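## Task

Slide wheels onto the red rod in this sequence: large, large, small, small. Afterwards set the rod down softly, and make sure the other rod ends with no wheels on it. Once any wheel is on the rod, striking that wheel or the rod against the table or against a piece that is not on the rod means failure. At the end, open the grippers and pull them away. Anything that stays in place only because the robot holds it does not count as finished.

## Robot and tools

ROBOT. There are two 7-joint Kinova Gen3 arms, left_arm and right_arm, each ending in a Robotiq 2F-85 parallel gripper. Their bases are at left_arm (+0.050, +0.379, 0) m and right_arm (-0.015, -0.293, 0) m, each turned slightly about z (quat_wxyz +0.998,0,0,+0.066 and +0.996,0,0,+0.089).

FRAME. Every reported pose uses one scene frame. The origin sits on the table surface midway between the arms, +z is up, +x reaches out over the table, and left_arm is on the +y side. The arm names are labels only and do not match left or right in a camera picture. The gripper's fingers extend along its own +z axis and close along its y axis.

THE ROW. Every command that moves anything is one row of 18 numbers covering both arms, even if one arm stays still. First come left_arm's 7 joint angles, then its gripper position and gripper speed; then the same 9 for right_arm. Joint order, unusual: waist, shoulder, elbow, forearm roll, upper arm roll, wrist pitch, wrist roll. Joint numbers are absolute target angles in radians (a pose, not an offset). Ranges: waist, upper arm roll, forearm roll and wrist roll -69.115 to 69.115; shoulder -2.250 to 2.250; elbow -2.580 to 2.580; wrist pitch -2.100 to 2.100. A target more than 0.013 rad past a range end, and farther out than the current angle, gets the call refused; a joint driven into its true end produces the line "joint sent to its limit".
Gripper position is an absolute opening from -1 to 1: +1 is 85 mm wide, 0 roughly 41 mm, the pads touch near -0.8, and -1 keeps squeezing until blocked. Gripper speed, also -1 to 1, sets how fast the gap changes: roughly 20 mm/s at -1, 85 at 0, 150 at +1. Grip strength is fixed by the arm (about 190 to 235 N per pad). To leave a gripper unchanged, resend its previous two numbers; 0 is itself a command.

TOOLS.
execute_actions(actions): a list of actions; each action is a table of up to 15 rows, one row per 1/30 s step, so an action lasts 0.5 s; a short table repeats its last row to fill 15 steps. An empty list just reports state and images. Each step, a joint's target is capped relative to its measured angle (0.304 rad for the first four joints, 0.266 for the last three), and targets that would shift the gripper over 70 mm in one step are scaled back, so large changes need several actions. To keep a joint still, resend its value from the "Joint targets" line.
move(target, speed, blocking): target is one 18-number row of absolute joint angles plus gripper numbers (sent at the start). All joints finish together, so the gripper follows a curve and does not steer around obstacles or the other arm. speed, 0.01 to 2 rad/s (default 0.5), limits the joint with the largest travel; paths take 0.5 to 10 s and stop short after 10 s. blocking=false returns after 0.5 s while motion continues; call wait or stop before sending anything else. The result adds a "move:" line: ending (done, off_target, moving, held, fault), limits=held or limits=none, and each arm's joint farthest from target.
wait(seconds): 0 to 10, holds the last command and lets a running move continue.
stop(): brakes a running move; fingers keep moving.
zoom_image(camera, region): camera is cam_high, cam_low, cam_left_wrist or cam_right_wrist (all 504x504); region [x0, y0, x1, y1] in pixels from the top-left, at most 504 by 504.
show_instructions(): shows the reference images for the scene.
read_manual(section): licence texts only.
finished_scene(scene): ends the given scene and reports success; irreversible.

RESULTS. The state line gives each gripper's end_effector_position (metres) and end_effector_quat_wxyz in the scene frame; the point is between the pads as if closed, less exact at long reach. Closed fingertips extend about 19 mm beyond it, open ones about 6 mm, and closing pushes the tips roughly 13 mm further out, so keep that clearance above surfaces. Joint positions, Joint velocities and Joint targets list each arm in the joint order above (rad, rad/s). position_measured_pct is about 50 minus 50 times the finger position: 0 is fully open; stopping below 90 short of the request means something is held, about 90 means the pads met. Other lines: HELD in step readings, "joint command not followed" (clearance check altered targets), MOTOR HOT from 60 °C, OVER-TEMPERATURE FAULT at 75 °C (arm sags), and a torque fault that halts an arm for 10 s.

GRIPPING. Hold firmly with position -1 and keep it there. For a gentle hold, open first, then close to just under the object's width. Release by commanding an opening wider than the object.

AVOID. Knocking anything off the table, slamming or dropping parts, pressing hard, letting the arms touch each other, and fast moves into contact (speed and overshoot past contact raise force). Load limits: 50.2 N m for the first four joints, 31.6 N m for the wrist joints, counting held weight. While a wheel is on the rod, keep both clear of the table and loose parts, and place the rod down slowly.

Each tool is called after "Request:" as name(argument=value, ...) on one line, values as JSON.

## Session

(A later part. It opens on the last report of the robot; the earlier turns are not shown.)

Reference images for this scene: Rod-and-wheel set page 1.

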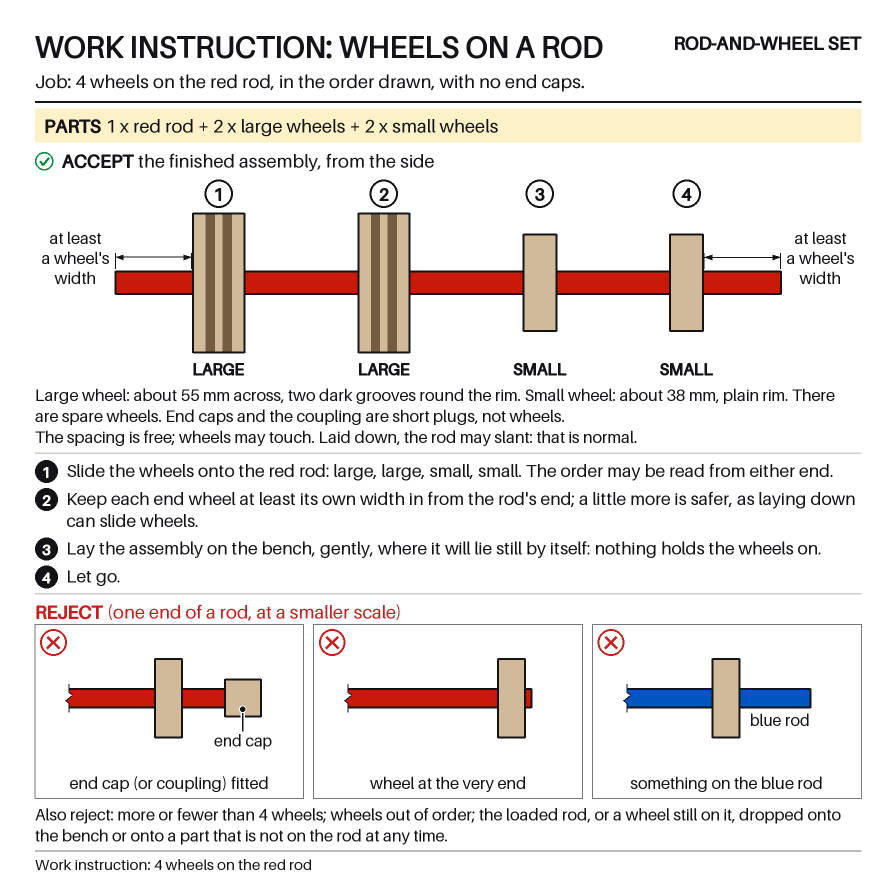

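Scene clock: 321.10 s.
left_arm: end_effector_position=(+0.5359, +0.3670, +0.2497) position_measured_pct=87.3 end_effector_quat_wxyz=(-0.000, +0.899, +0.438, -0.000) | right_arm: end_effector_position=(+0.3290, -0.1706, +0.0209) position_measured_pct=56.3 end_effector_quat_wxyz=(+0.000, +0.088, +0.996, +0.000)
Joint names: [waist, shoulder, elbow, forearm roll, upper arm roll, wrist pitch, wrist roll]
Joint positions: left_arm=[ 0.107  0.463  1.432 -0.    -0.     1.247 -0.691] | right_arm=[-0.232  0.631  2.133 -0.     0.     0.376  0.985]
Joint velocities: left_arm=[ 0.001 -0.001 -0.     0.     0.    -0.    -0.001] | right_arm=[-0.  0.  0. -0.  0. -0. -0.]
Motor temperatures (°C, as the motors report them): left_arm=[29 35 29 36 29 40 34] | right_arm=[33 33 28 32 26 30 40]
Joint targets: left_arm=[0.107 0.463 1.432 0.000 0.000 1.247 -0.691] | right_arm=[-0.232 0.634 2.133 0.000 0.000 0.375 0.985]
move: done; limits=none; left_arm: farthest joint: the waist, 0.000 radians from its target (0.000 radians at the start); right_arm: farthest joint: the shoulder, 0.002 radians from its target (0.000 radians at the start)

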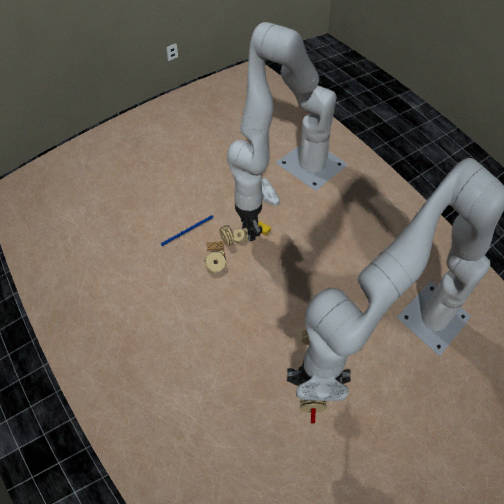

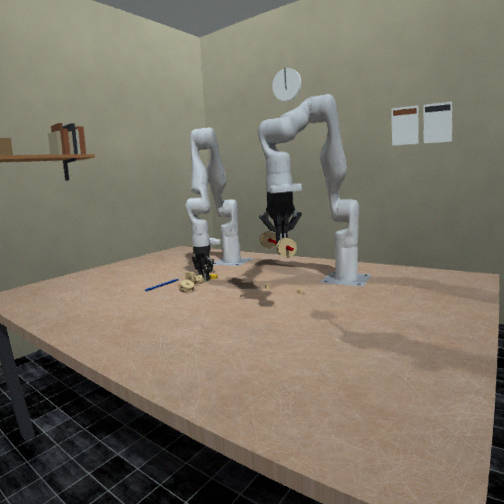

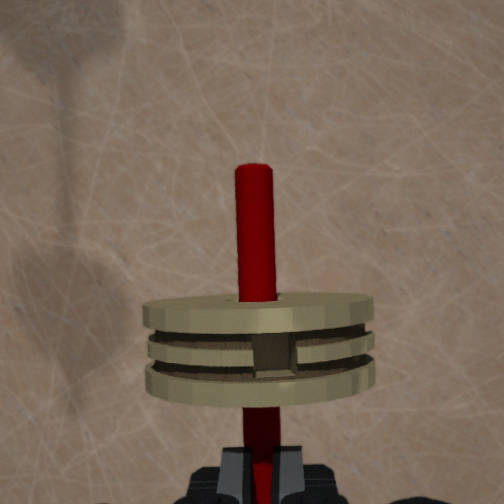

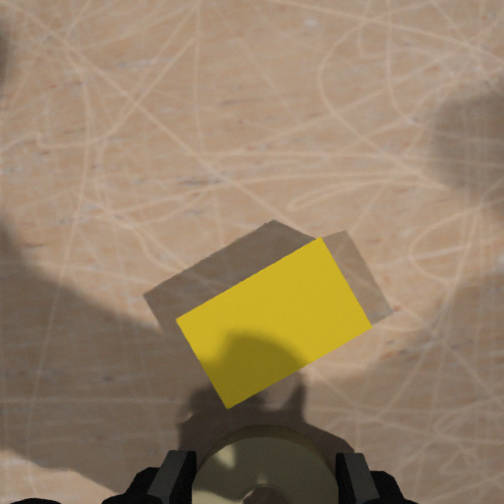

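Request:
move(target=[0.1067,0.4628,1.432,0,0,1.2468,-0.691,-1,0,-0.2712,0.6315,2.1229,0,0,0.3872,0.985,-1,0], speed=0.04)

Request:
zoom_image(camera="cam_high", region=[190, 190, 290, 280])

Scene clock: 329.70 s.
left_arm: end_effector_position=(+0.5359, +0.3670, +0.2497) position_measured_pct=87.3 end_effector_quat_wxyz=(-0.000, +0.899, +0.438, -0.000) | right_arm: end_effector_position=(+0.3264, -0.1560, +0.0220) position_measured_pct=56.3 end_effector_quat_wxyz=(-0.000, +0.068, +0.998, -0.000)
Joint names: [waist, shoulder, elbow, forearm roll, upper arm roll, wrist pitch, wrist roll]
Joint positions: left_arm=[ 0.107  0.463  1.432 -0.    -0.     1.247 -0.691] | right_arm=[-0.271  0.632  2.123 -0.    -0.     0.387  0.985]
Joint velocities: left_arm=[-0.001 -0.001  0.    -0.     0.    -0.     0.001] | right_arm=[-0.002  0.    -0.     0.     0.     0.     0.   ]
Motor temperatures (°C, as the motors report them): left_arm=[29 35 29 36 29 40 34] | right_arm=[33 33 28 32 26 30 40]
Joint targets: left_arm=[0.107 0.463 1.432 0.000 0.000 1.247 -0.691] | right_arm=[-0.271 0.632 2.123 0.000 0.000 0.387 0.985]
move: done; limits=none; left_arm: farthest joint: the waist, 0.000 radians from its target (0.000 radians at the start); right_arm: farthest joint: the waist, 0.000 radians from its target (0.039 radians at the start)

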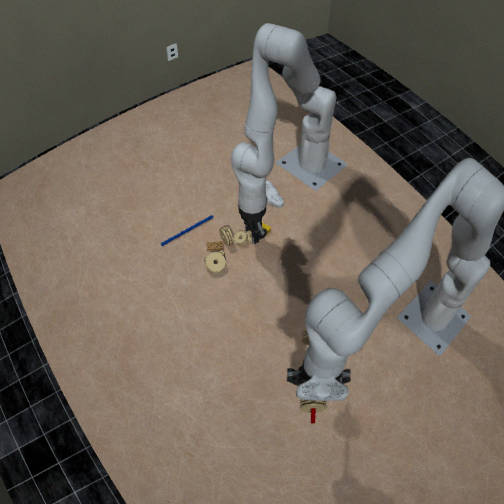

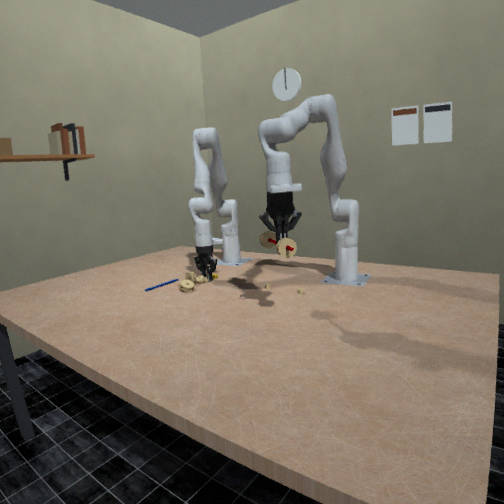

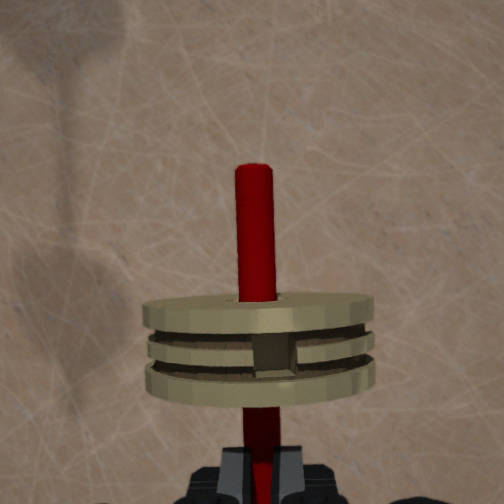

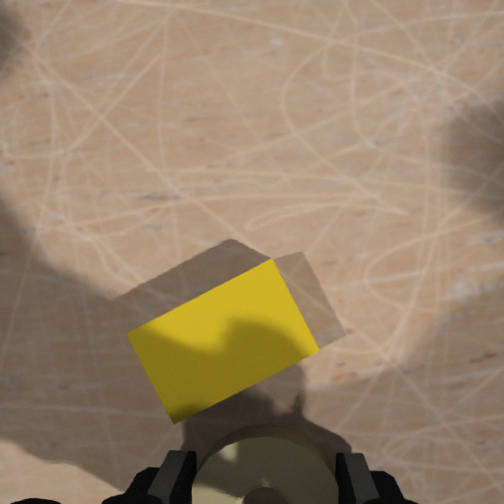

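Region (190, 190, 290, 280) of cam_high's 504x504 image, scaled by 5.040, with more detail than that image has; it fills the top 454 rows of this view, and the rest is white.

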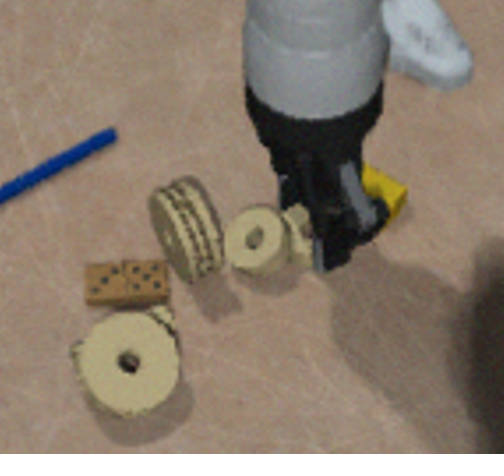

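Request:
move(target=[0.1067,0.4628,1.432,0,0,1.2468,-0.691,-1,0,-0.29,0.5356,2.1022,0,0,0.5038,0.985,-1,0], speed=0.15)

Request:
move(target=[0.1067,0.4628,1.432,0,0,1.2468,-0.691,-1,0,-0.32,0.4023,2.0403,0,0,0.699,0.8,-1,0], speed=0.6)

Request:
move(target=[0.1067,0.4628,1.432,0,0,1.2468,-0.691,-1,0,-0.729,0.901,2.32,0,0,-1.651,0,-1,0], speed=1.1)

Request:
zoom_image(camera="cam_right_wrist", region=[180, 300, 340, 504])

Scene clock: 334.00 s.
left_arm: end_effector_position=(+0.5359, +0.3670, +0.2497) position_measured_pct=87.3 end_effector_quat_wxyz=(-0.000, +0.899, +0.438, -0.000) | right_arm: end_effector_position=(+0.3231, -0.1498, +0.0599) position_measured_pct=56.3 end_effector_quat_wxyz=(-0.000, +0.059, +0.998, -0.000)
Joint names: [waist, shoulder, elbow, forearm roll, upper arm roll, wrist pitch, wrist roll]
Joint positions: left_arm=[ 0.107  0.463  1.432 -0.    -0.     1.247 -0.691] | right_arm=[-0.29   0.536  2.102 -0.    -0.     0.504  0.985]
Joint velocities: left_arm=[-0.     0.001 -0.     0.001  0.    -0.    -0.001] | right_arm=[-0.001 -0.003 -0.003 -0.    -0.     0.     0.   ]
Motor temperatures (°C, as the motors report them): left_arm=[29 35 29 36 29 40 34] | right_arm=[33 33 28 32 26 30 40]
Joint targets: left_arm=[0.107 0.463 1.432 0.000 0.000 1.247 -0.691] | right_arm=[-0.290 0.536 2.102 0.000 0.000 0.504 0.985]
move: done; limits=none; left_arm: farthest joint: the waist, 0.000 radians from its target (0.000 radians at the start); right_arm: farthest joint: the waist, 0.000 radians from its target (0.019 radians at the start)

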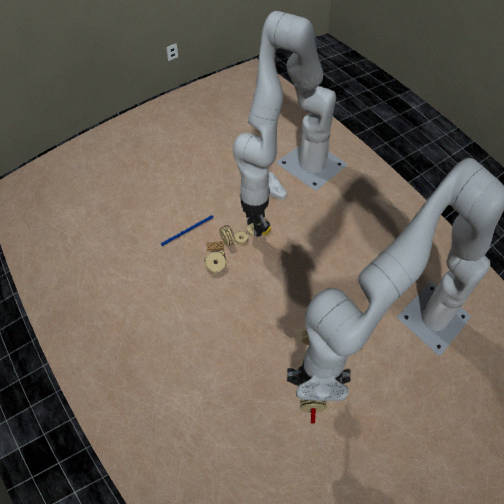

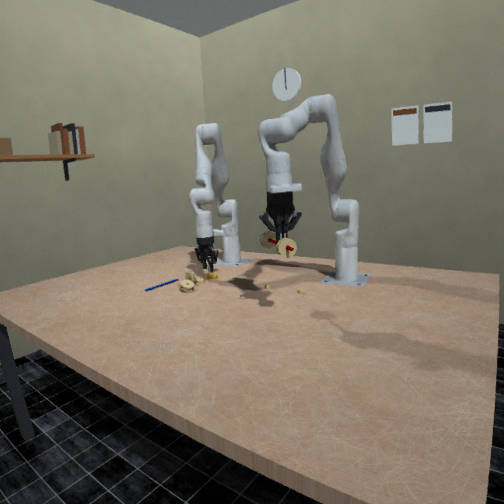

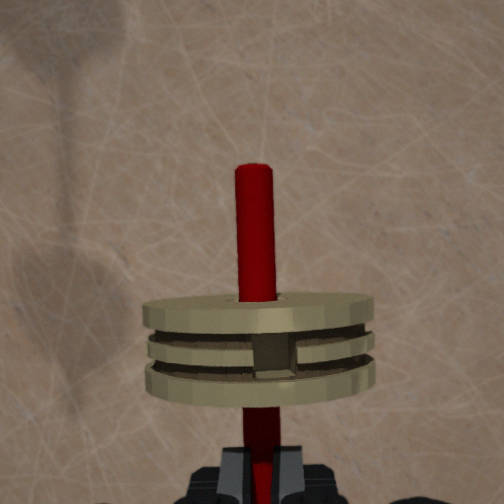

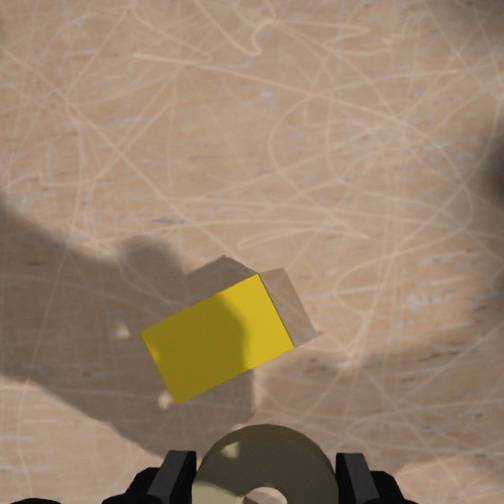

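Scene clock: 334.90 s.
left_arm: end_effector_position=(+0.5359, +0.3670, +0.2497) position_measured_pct=87.3 end_effector_quat_wxyz=(-0.000, +0.899, +0.438, -0.000) | right_arm: end_effector_position=(+0.3192, -0.1395, +0.1199) position_measured_pct=56.3 end_effector_quat_wxyz=(-0.000, +0.136, +0.991, -0.000)
Joint names: [waist, shoulder, elbow, forearm roll, upper arm roll, wrist pitch, wrist roll]
Joint positions: left_arm=[ 0.107  0.463  1.432 -0.    -0.     1.247 -0.691] | right_arm=[-0.32   0.403  2.04  -0.    -0.     0.699  0.8  ]
Joint velocities: left_arm=[ 0.     0.    -0.     0.001 -0.     0.     0.   ] | right_arm=[-0.001 -0.003  0.002  0.     0.     0.     0.   ]
Motor temperatures (°C, as the motors report them): left_arm=[29 35 29 36 29 40 34] | right_arm=[33 33 28 32 26 30 40]
Joint targets: left_arm=[0.107 0.463 1.432 0.000 0.000 1.247 -0.691] | right_arm=[-0.320 0.402 2.040 0.000 0.000 0.699 0.800]
move: done; limits=none; left_arm: farthest joint: the waist, 0.000 radians from its target (0.000 radians at the start); right_arm: farthest joint: the waist, 0.000 radians from its target (0.030 radians at the start)

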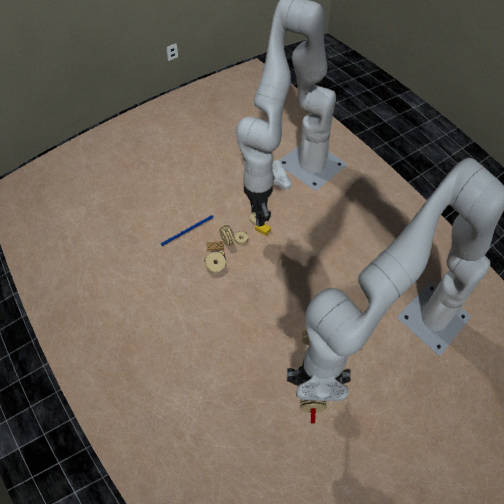

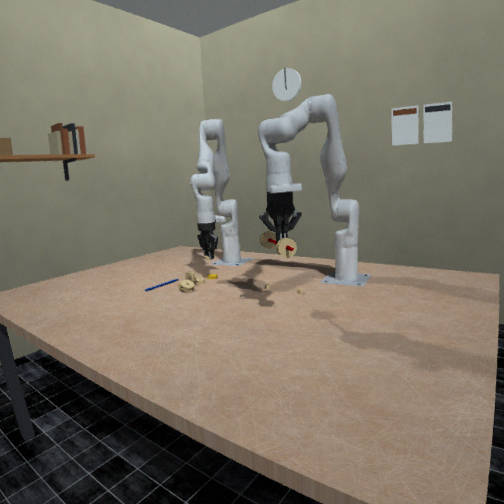

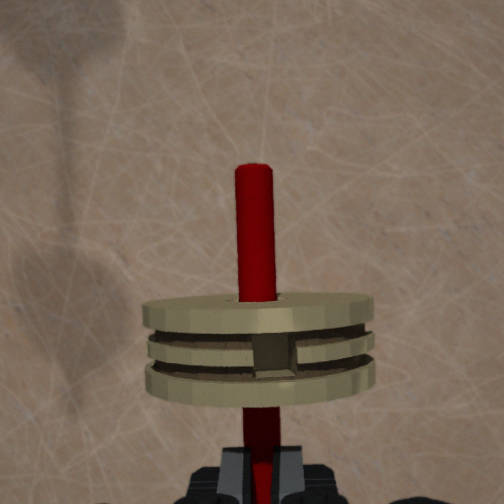

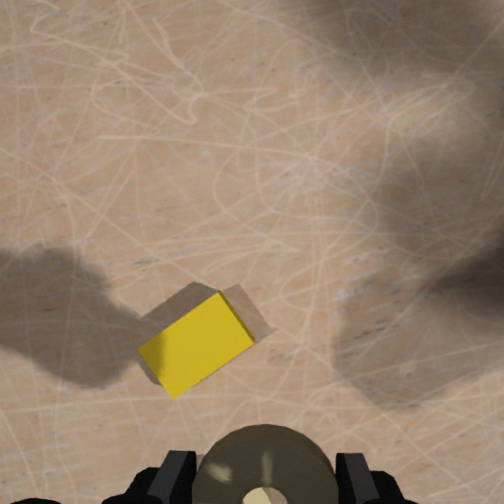

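Scene clock: 337.63 s.
left_arm: end_effector_position=(+0.5359, +0.3670, +0.2497) position_measured_pct=87.3 end_effector_quat_wxyz=(-0.000, +0.899, +0.438, -0.000) | right_arm: end_effector_position=(+0.3840, +0.1771, +0.2331) position_measured_pct=56.3 end_effector_quat_wxyz=(+0.230, +0.230, +0.668, +0.669)
Joint names: [waist, shoulder, elbow, forearm roll, upper arm roll, wrist pitch, wrist roll]
Joint positions: left_arm=[ 0.107  0.463  1.432 -0.    -0.     1.247 -0.691] | right_arm=[-0.729  0.901  2.32   0.    -0.    -1.651  0.   ]
Joint velocities: left_arm=[-0.001  0.    -0.    -0.    -0.    -0.001  0.   ] | right_arm=[-0.002  0.003  0.001  0.     0.    -0.    -0.   ]
Motor temperatures (°C, as the motors report them): left_arm=[29 35 29 36 29 40 34] | right_arm=[33 33 28 32 26 30 40]
Joint targets: left_arm=[0.107 0.463 1.432 0.000 0.000 1.247 -0.691] | right_arm=[-0.729 0.901 2.320 0.000 0.000 -1.651 -0.000]
move: done; limits=none; left_arm: farthest joint: the waist, 0.000 radians from its target (0.000 radians at the start); right_arm: farthest joint: the waist, 0.000 radians from its target (0.409 radians at the start)

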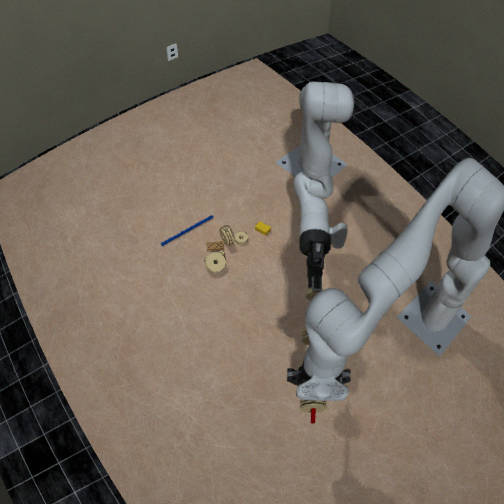

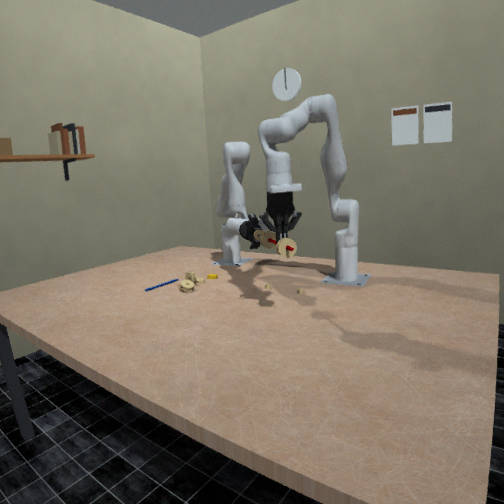

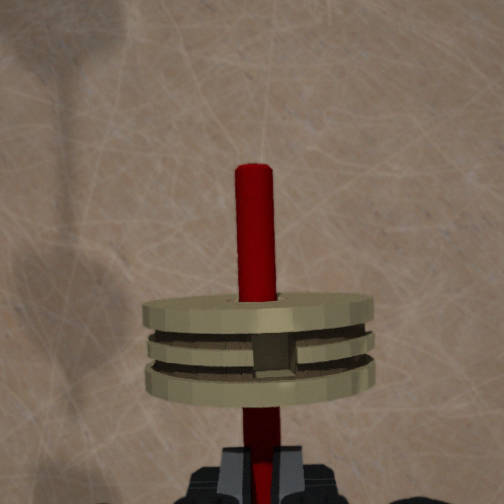

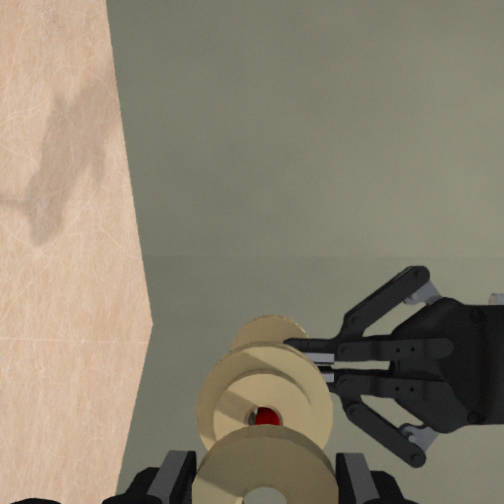

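Region (180, 300, 340, 504) of cam_right_wrist's 504x504 image, scaled by 2.471; it fills the left 395 columns of this view, and the rest is white.

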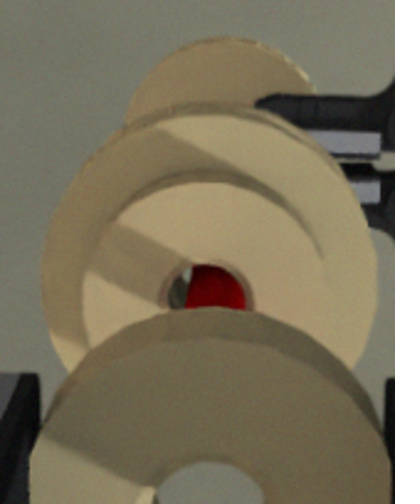

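Request:
move(target=[0.1067,0.4628,1.432,0,0,1.2468,-0.691,-1,0,-0.729,0.8967,2.23,0,0,-1.5559,0,-1,0], speed=0.2)

Request:
move(target=[0.1067,0.4628,1.432,0,0,1.2468,-0.691,-1,0,-0.729,0.8998,2.1658,0,0,-1.4948,0,-1,0], speed=0.05)

Scene clock: 340.27 s.
left_arm: end_effector_position=(+0.5359, +0.3670, +0.2497) position_measured_pct=87.3 end_effector_quat_wxyz=(-0.000, +0.899, +0.438, -0.000) | right_arm: end_effector_position=(+0.4014, +0.1996, +0.2331) position_measured_pct=56.3 end_effector_quat_wxyz=(+0.230, +0.230, +0.669, +0.669)
Joint names: [waist, shoulder, elbow, forearm roll, upper arm roll, wrist pitch, wrist roll]
Joint positions: left_arm=[ 0.107  0.463  1.432 -0.    -0.     1.247 -0.691] | right_arm=[-0.729  0.897  2.23  -0.     0.    -1.556  0.   ]
Joint velocities: left_arm=[ 0.    -0.    -0.     0.001 -0.    -0.     0.   ] | right_arm=[ 0.001 -0.    -0.001  0.    -0.     0.     0.   ]
Motor temperatures (°C, as the motors report them): left_arm=[29 35 29 36 29 40 34] | right_arm=[33 33 28 32 26 30 40]
Joint targets: left_arm=[0.107 0.463 1.432 0.000 0.000 1.247 -0.691] | right_arm=[-0.729 0.897 2.230 0.000 0.000 -1.556 0.000]
move: done; limits=none; left_arm: farthest joint: the waist, 0.000 radians from its target (0.000 radians at the start); right_arm: farthest joint: the waist, 0.000 radians from its target (0.000 radians at the start)

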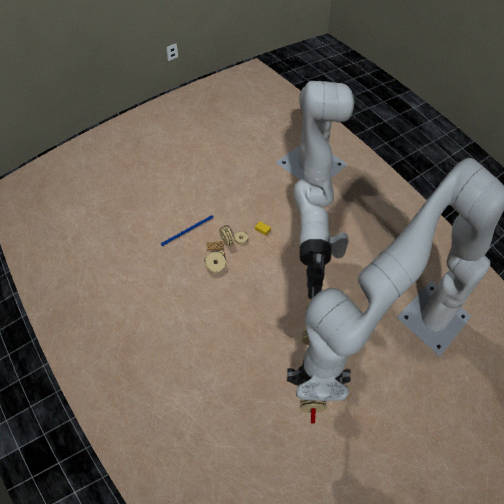

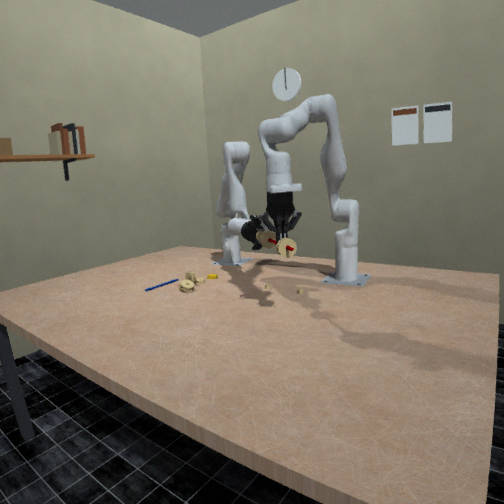

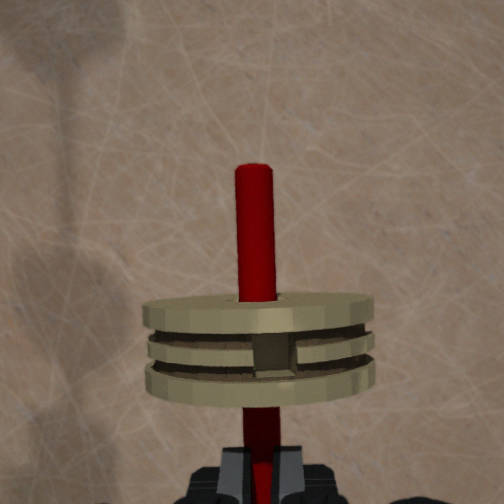

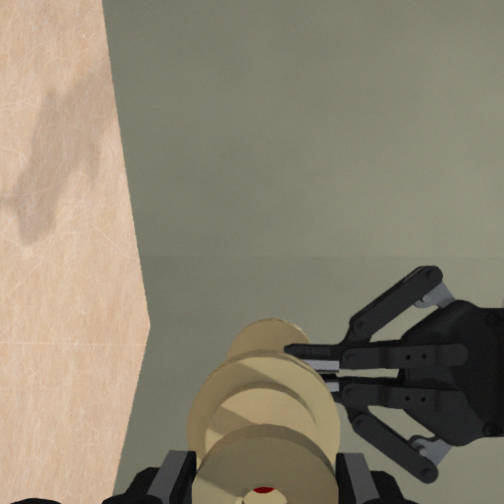

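Scene clock: 341.80 s.
left_arm: end_effector_position=(+0.5359, +0.3670, +0.2497) position_measured_pct=87.3 end_effector_quat_wxyz=(-0.000, +0.899, +0.438, -0.000) | right_arm: end_effector_position=(+0.4137, +0.2154, +0.2330) position_measured_pct=56.3 end_effector_quat_wxyz=(+0.230, +0.230, +0.669, +0.669)
Joint names: [waist, shoulder, elbow, forearm roll, upper arm roll, wrist pitch, wrist roll]
Joint positions: left_arm=[ 0.107  0.463  1.432 -0.    -0.     1.247 -0.691] | right_arm=[-0.729  0.9    2.166 -0.    -0.    -1.495 -0.   ]
Joint velocities: left_arm=[ 0.001 -0.001 -0.     0.001 -0.     0.001 -0.   ] | right_arm=[-0.     0.    -0.001 -0.    -0.     0.     0.   ]
Motor temperatures (°C, as the motors report them): left_arm=[29 35 29 36 29 40 34] | right_arm=[33 33 28 32 26 30 40]
Joint targets: left_arm=[0.107 0.463 1.432 0.000 0.000 1.247 -0.691] | right_arm=[-0.729 0.900 2.166 0.000 0.000 -1.495 0.000]
move: done; limits=none; left_arm: farthest joint: the waist, 0.000 radians from its target (0.000 radians at the start); right_arm: farthest joint: the waist, 0.000 radians from its target (0.000 radians at the start)

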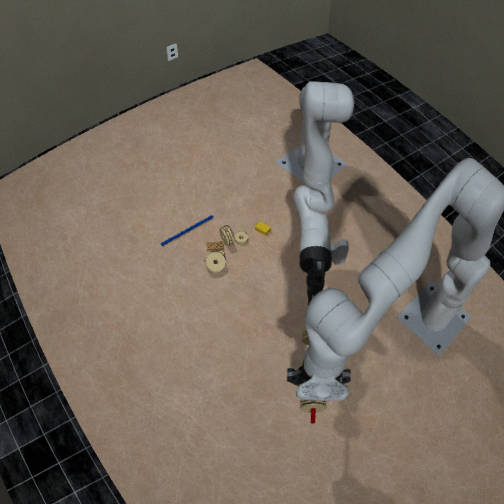

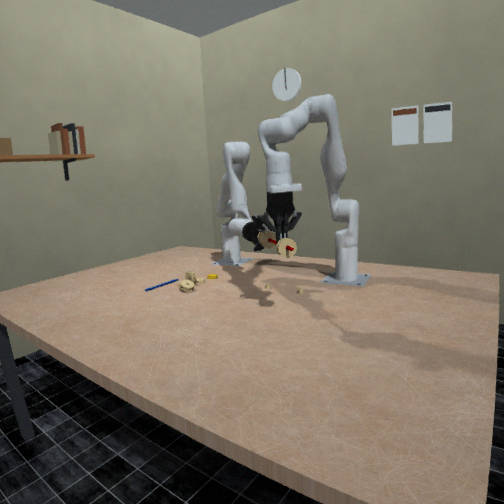

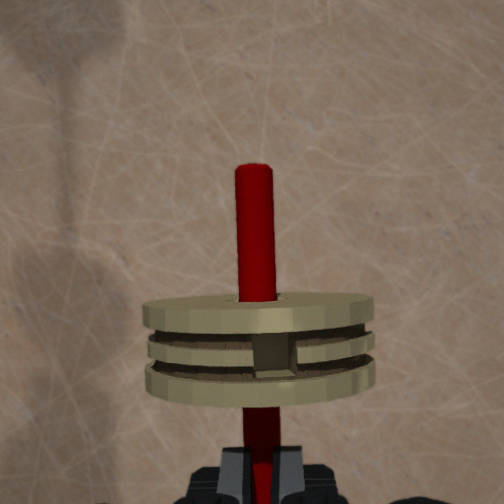

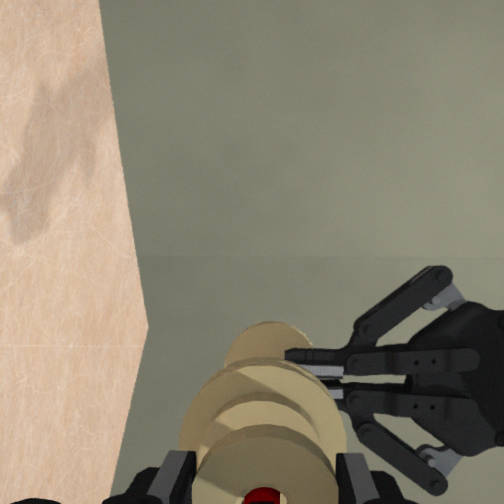

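Request:
move(target=[0.1067,0.4628,1.432,0,0,1.2468,-0.691,-1,0,-0.729,0.9156,2.0346,0,0,-1.3795,0,-1,0], speed=0.06)

Request:
move(target=[0.1067,0.4628,1.432,0,0,1.2468,-0.691,-1,0,-0.729,0.9156,2.0346,0,0,-1.3795,0,0.3,0])

Request:
move(target=[0.1067,0.4628,1.432,0,0,1.2468,-0.691,-1,0,-0.729,0.901,2.32,0,0,-1.651,0,0.5,0], speed=0.4)

Scene clock: 348.53 s.
left_arm: end_effector_position=(+0.5359, +0.3670, +0.2497) position_measured_pct=87.3 end_effector_quat_wxyz=(-0.000, +0.899, +0.438, -0.000) | right_arm: end_effector_position=(+0.4384, +0.2469, +0.2326) position_measured_pct=56.3 end_effector_quat_wxyz=(+0.230, +0.230, +0.669, +0.669)
Joint names: [waist, shoulder, elbow, forearm roll, upper arm roll, wrist pitch, wrist roll]
Joint positions: left_arm=[ 0.107  0.463  1.432 -0.    -0.     1.247 -0.691] | right_arm=[-0.729  0.916  2.035  0.    -0.    -1.379  0.   ]
Joint velocities: left_arm=[ 0.     0.001  0.     0.     0.     0.    -0.   ] | right_arm=[ 0.  0. -0. -0.  0.  0. -0.]
Motor temperatures (°C, as the motors report them): left_arm=[29 35 29 36 29 40 34] | right_arm=[33 33 28 32 26 30 40]
Joint targets: left_arm=[0.107 0.463 1.432 0.000 0.000 1.247 -0.691] | right_arm=[-0.729 0.916 2.035 0.000 0.000 -1.379 0.000]
move: done; limits=none; left_arm: farthest joint: the waist, 0.000 radians from its target (0.000 radians at the start); right_arm: farthest joint: the waist, 0.000 radians from its target (0.000 radians at the start)

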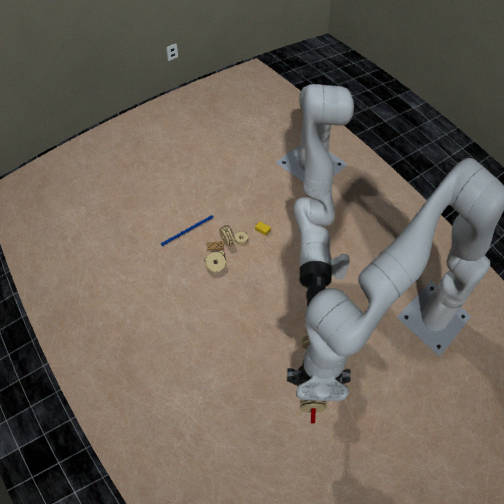

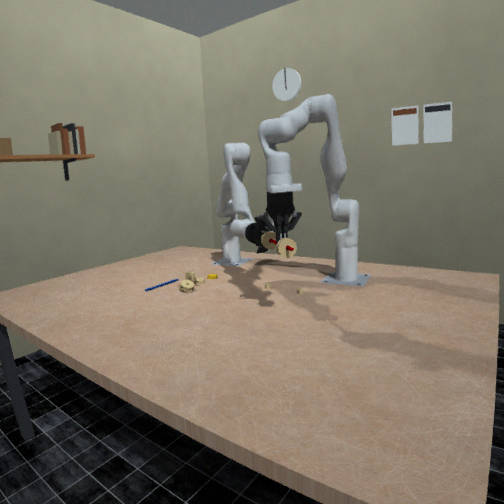

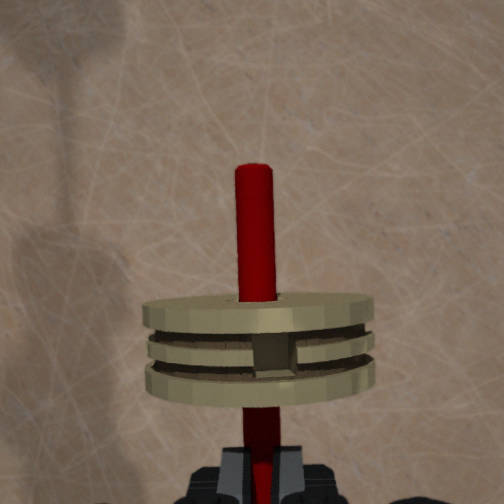

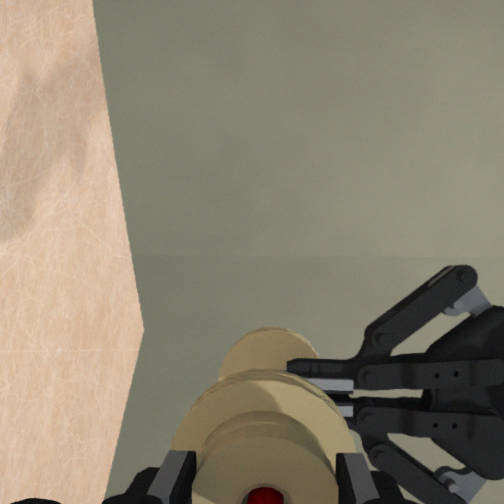

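Scene clock: 349.23 s.
left_arm: end_effector_position=(+0.5359, +0.3670, +0.2496) position_measured_pct=87.3 end_effector_quat_wxyz=(-0.000, +0.899, +0.438, -0.000) | right_arm: end_effector_position=(+0.4384, +0.2469, +0.2326) position_measured_pct=34.9 end_effector_quat_wxyz=(+0.230, +0.230, +0.669, +0.669)
Joint names: [waist, shoulder, elbow, forearm roll, upper arm roll, wrist pitch, wrist roll]
Joint positions: left_arm=[ 0.107  0.463  1.432 -0.    -0.     1.247 -0.691] | right_arm=[-0.729  0.916  2.035 -0.     0.    -1.379 -0.   ]
Joint velocities: left_arm=[ 0.    -0.001 -0.    -0.001  0.     0.001 -0.   ] | right_arm=[ 0.     0.    -0.001  0.    -0.    -0.     0.   ]
Motor temperatures (°C, as the motors report them): left_arm=[29 35 29 36 29 40 34] | right_arm=[33 33 28 32 26 30 40]
Joint targets: left_arm=[0.107 0.463 1.432 0.000 0.000 1.247 -0.691] | right_arm=[-0.729 0.916 2.035 0.000 0.000 -1.379 0.000]
move: done; limits=none; left_arm: farthest joint: the waist, 0.000 radians from its target (0.000 radians at the start); right_arm: farthest joint: the waist, 0.000 radians from its target (0.000 radians at the start)

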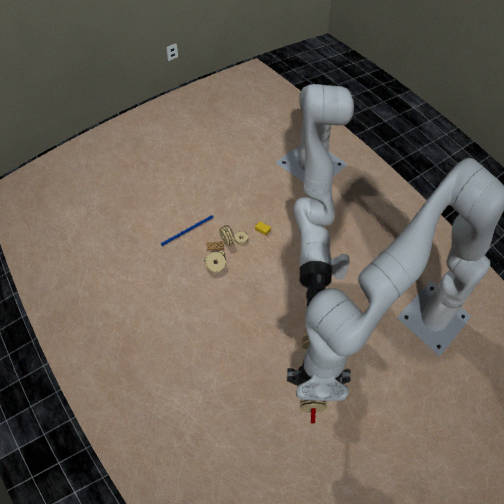

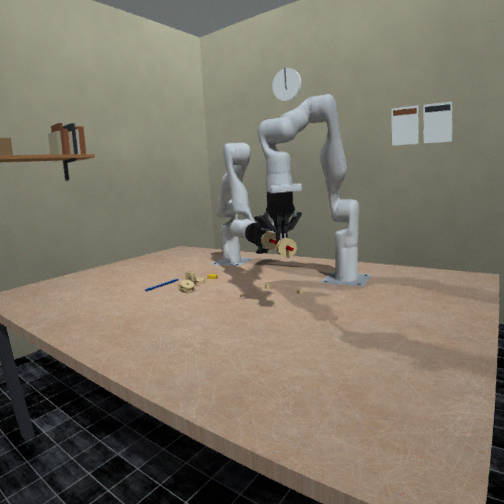

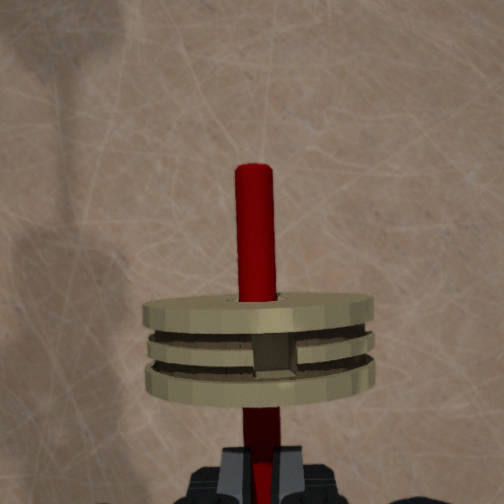

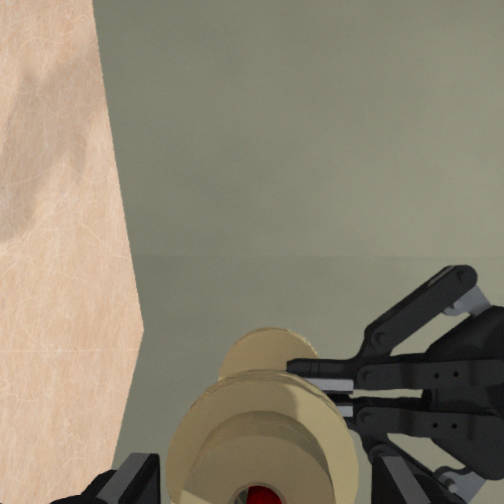

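Scene clock: 350.37 s.
left_arm: end_effector_position=(+0.5359, +0.3670, +0.2496) position_measured_pct=87.3 end_effector_quat_wxyz=(-0.000, +0.899, +0.438, -0.000) | right_arm: end_effector_position=(+0.3839, +0.1772, +0.2329) position_measured_pct=25.0 end_effector_quat_wxyz=(+0.230, +0.230, +0.668, +0.669)
Joint names: [waist, shoulder, elbow, forearm roll, upper arm roll, wrist pitch, wrist roll]
Joint positions: left_arm=[ 0.107  0.463  1.432 -0.    -0.     1.247 -0.691] | right_arm=[-0.729  0.901  2.32   0.    -0.    -1.651  0.   ]
Joint velocities: left_arm=[-0.     0.001 -0.    -0.001  0.     0.001 -0.001] | right_arm=[ 0.    -0.    -0.    -0.001 -0.    -0.    -0.   ]
Motor temperatures (°C, as the motors report them): left_arm=[29 35 29 36 29 40 34] | right_arm=[33 33 28 32 26 30 40]
Joint targets: left_arm=[0.107 0.463 1.432 0.000 0.000 1.247 -0.691] | right_arm=[-0.729 0.901 2.320 0.000 0.000 -1.651 0.000]
move: done; limits=none; left_arm: farthest joint: the waist, 0.000 radians from its target (0.000 radians at the start); right_arm: farthest joint: the waist, 0.000 radians from its target (0.000 radians at the start)

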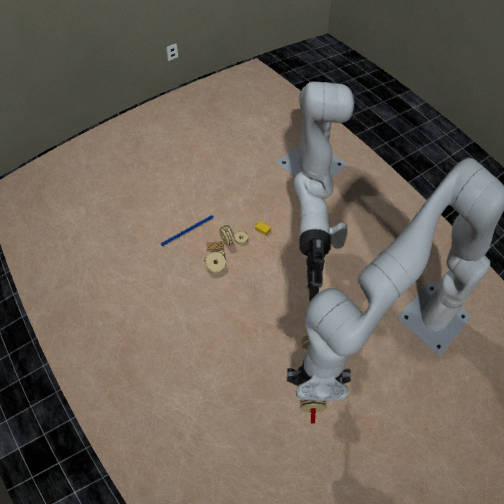

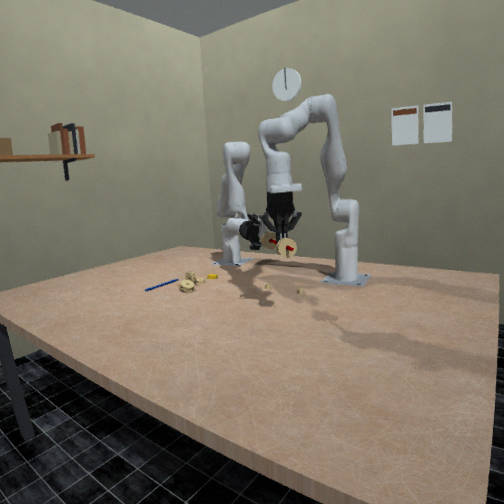

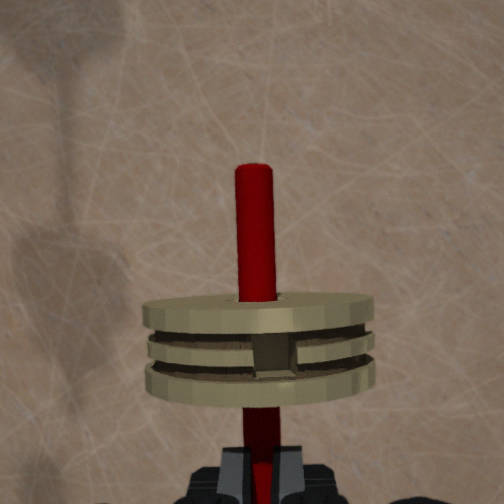

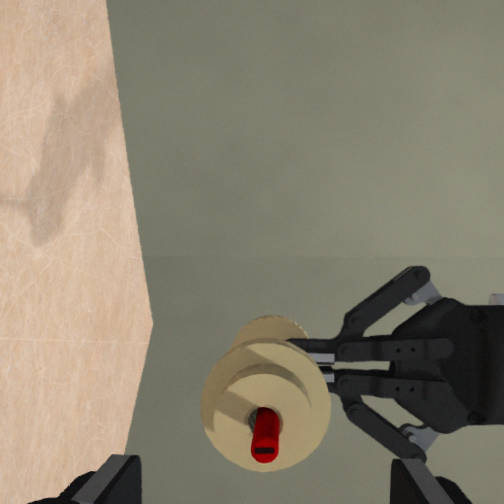

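Request:
move(target=[0.1067,0.675,1.6799,0,0,0.7867,-0.691,-1,0,0.2,0.25,2.05,0,0,0.84,0,0.5,0], speed=0.8)

Scene clock: 364.07 s.
left_arm: end_effector_position=(+0.5355, +0.3670, +0.0797) position_measured_pct=87.3 end_effector_quat_wxyz=(-0.000, +0.899, +0.437, -0.000) | right_arm: end_effector_position=(+0.3234, -0.3251, +0.1717) position_measured_pct=25.0 end_effector_quat_wxyz=(+0.001, +0.714, +0.700, +0.001)
Joint names: [waist, shoulder, elbow, forearm roll, upper arm roll, wrist pitch, wrist roll]
Joint positions: left_arm=[ 0.107  0.675  1.68  -0.    -0.     0.787 -0.691] | right_arm=[ 0.2   0.25  2.05  0.    0.    0.84 -0.  ]
Joint velocities: left_arm=[-0.     0.001  0.    -0.001 -0.     0.    -0.   ] | right_arm=[ 0.003 -0.001 -0.    -0.    -0.     0.    -0.   ]
Motor temperatures (°C, as the motors report them): left_arm=[29 35 29 36 29 40 34] | right_arm=[33 33 28 32 26 30 40]
Joint targets: left_arm=[0.107 0.675 1.680 0.000 0.000 0.787 -0.691] | right_arm=[0.200 0.250 2.050 0.000 0.000 0.840 0.000]
move: done; limits=none; left_arm: farthest joint: the waist, 0.000 radians from its target (0.000 radians at the start); right_arm: farthest joint: the waist, 0.000 radians from its target (0.929 radians at the start)

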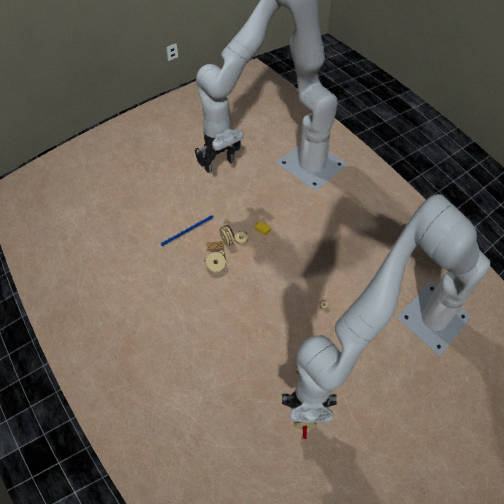

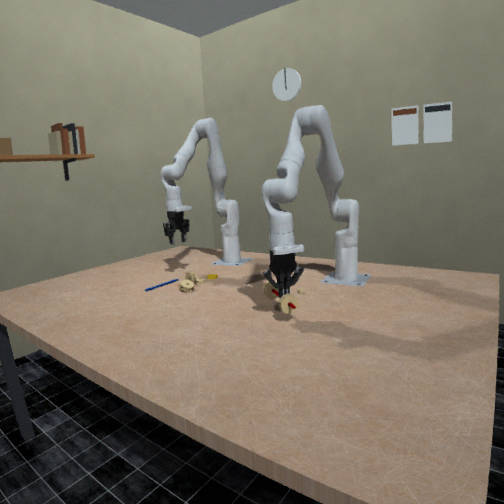

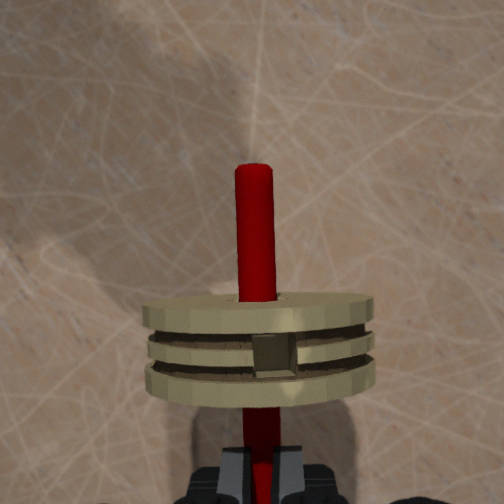

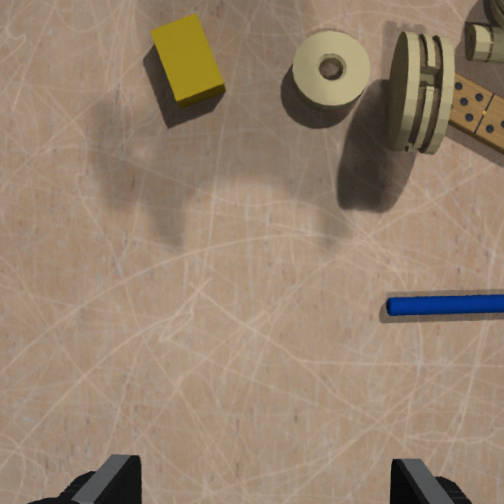

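Request:
zoom_image(camera="cam_low", region=[240, 250, 340, 330])

Request:
zoom_image(camera="cam_high", region=[250, 280, 400, 450])

Region (240, 250, 340, 330) of cam_low's 504x504 image, scaled by 5.040, with more detail than that image has; it fills the top 403 rows of this view, and the rest is white.

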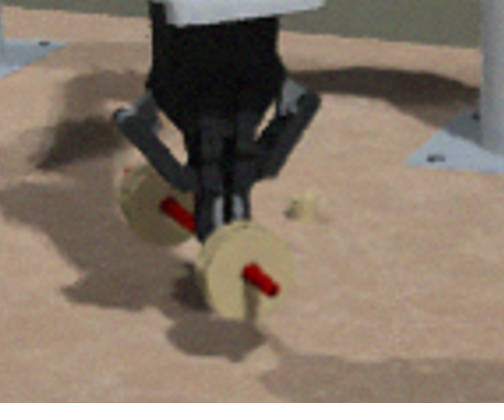

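Region (250, 280, 400, 450) of cam_high's 504x504 image, scaled by 2.965, with more detail than that image has; it fills the left 445 columns of this view, and the rest is white.

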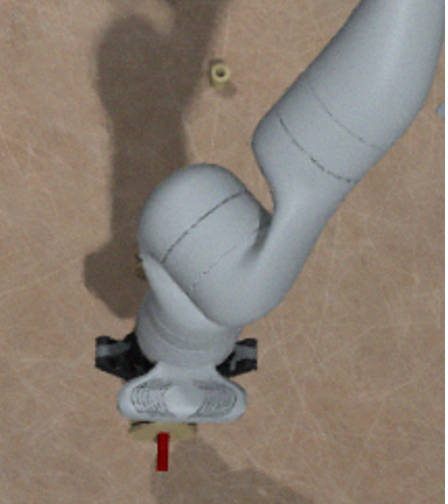

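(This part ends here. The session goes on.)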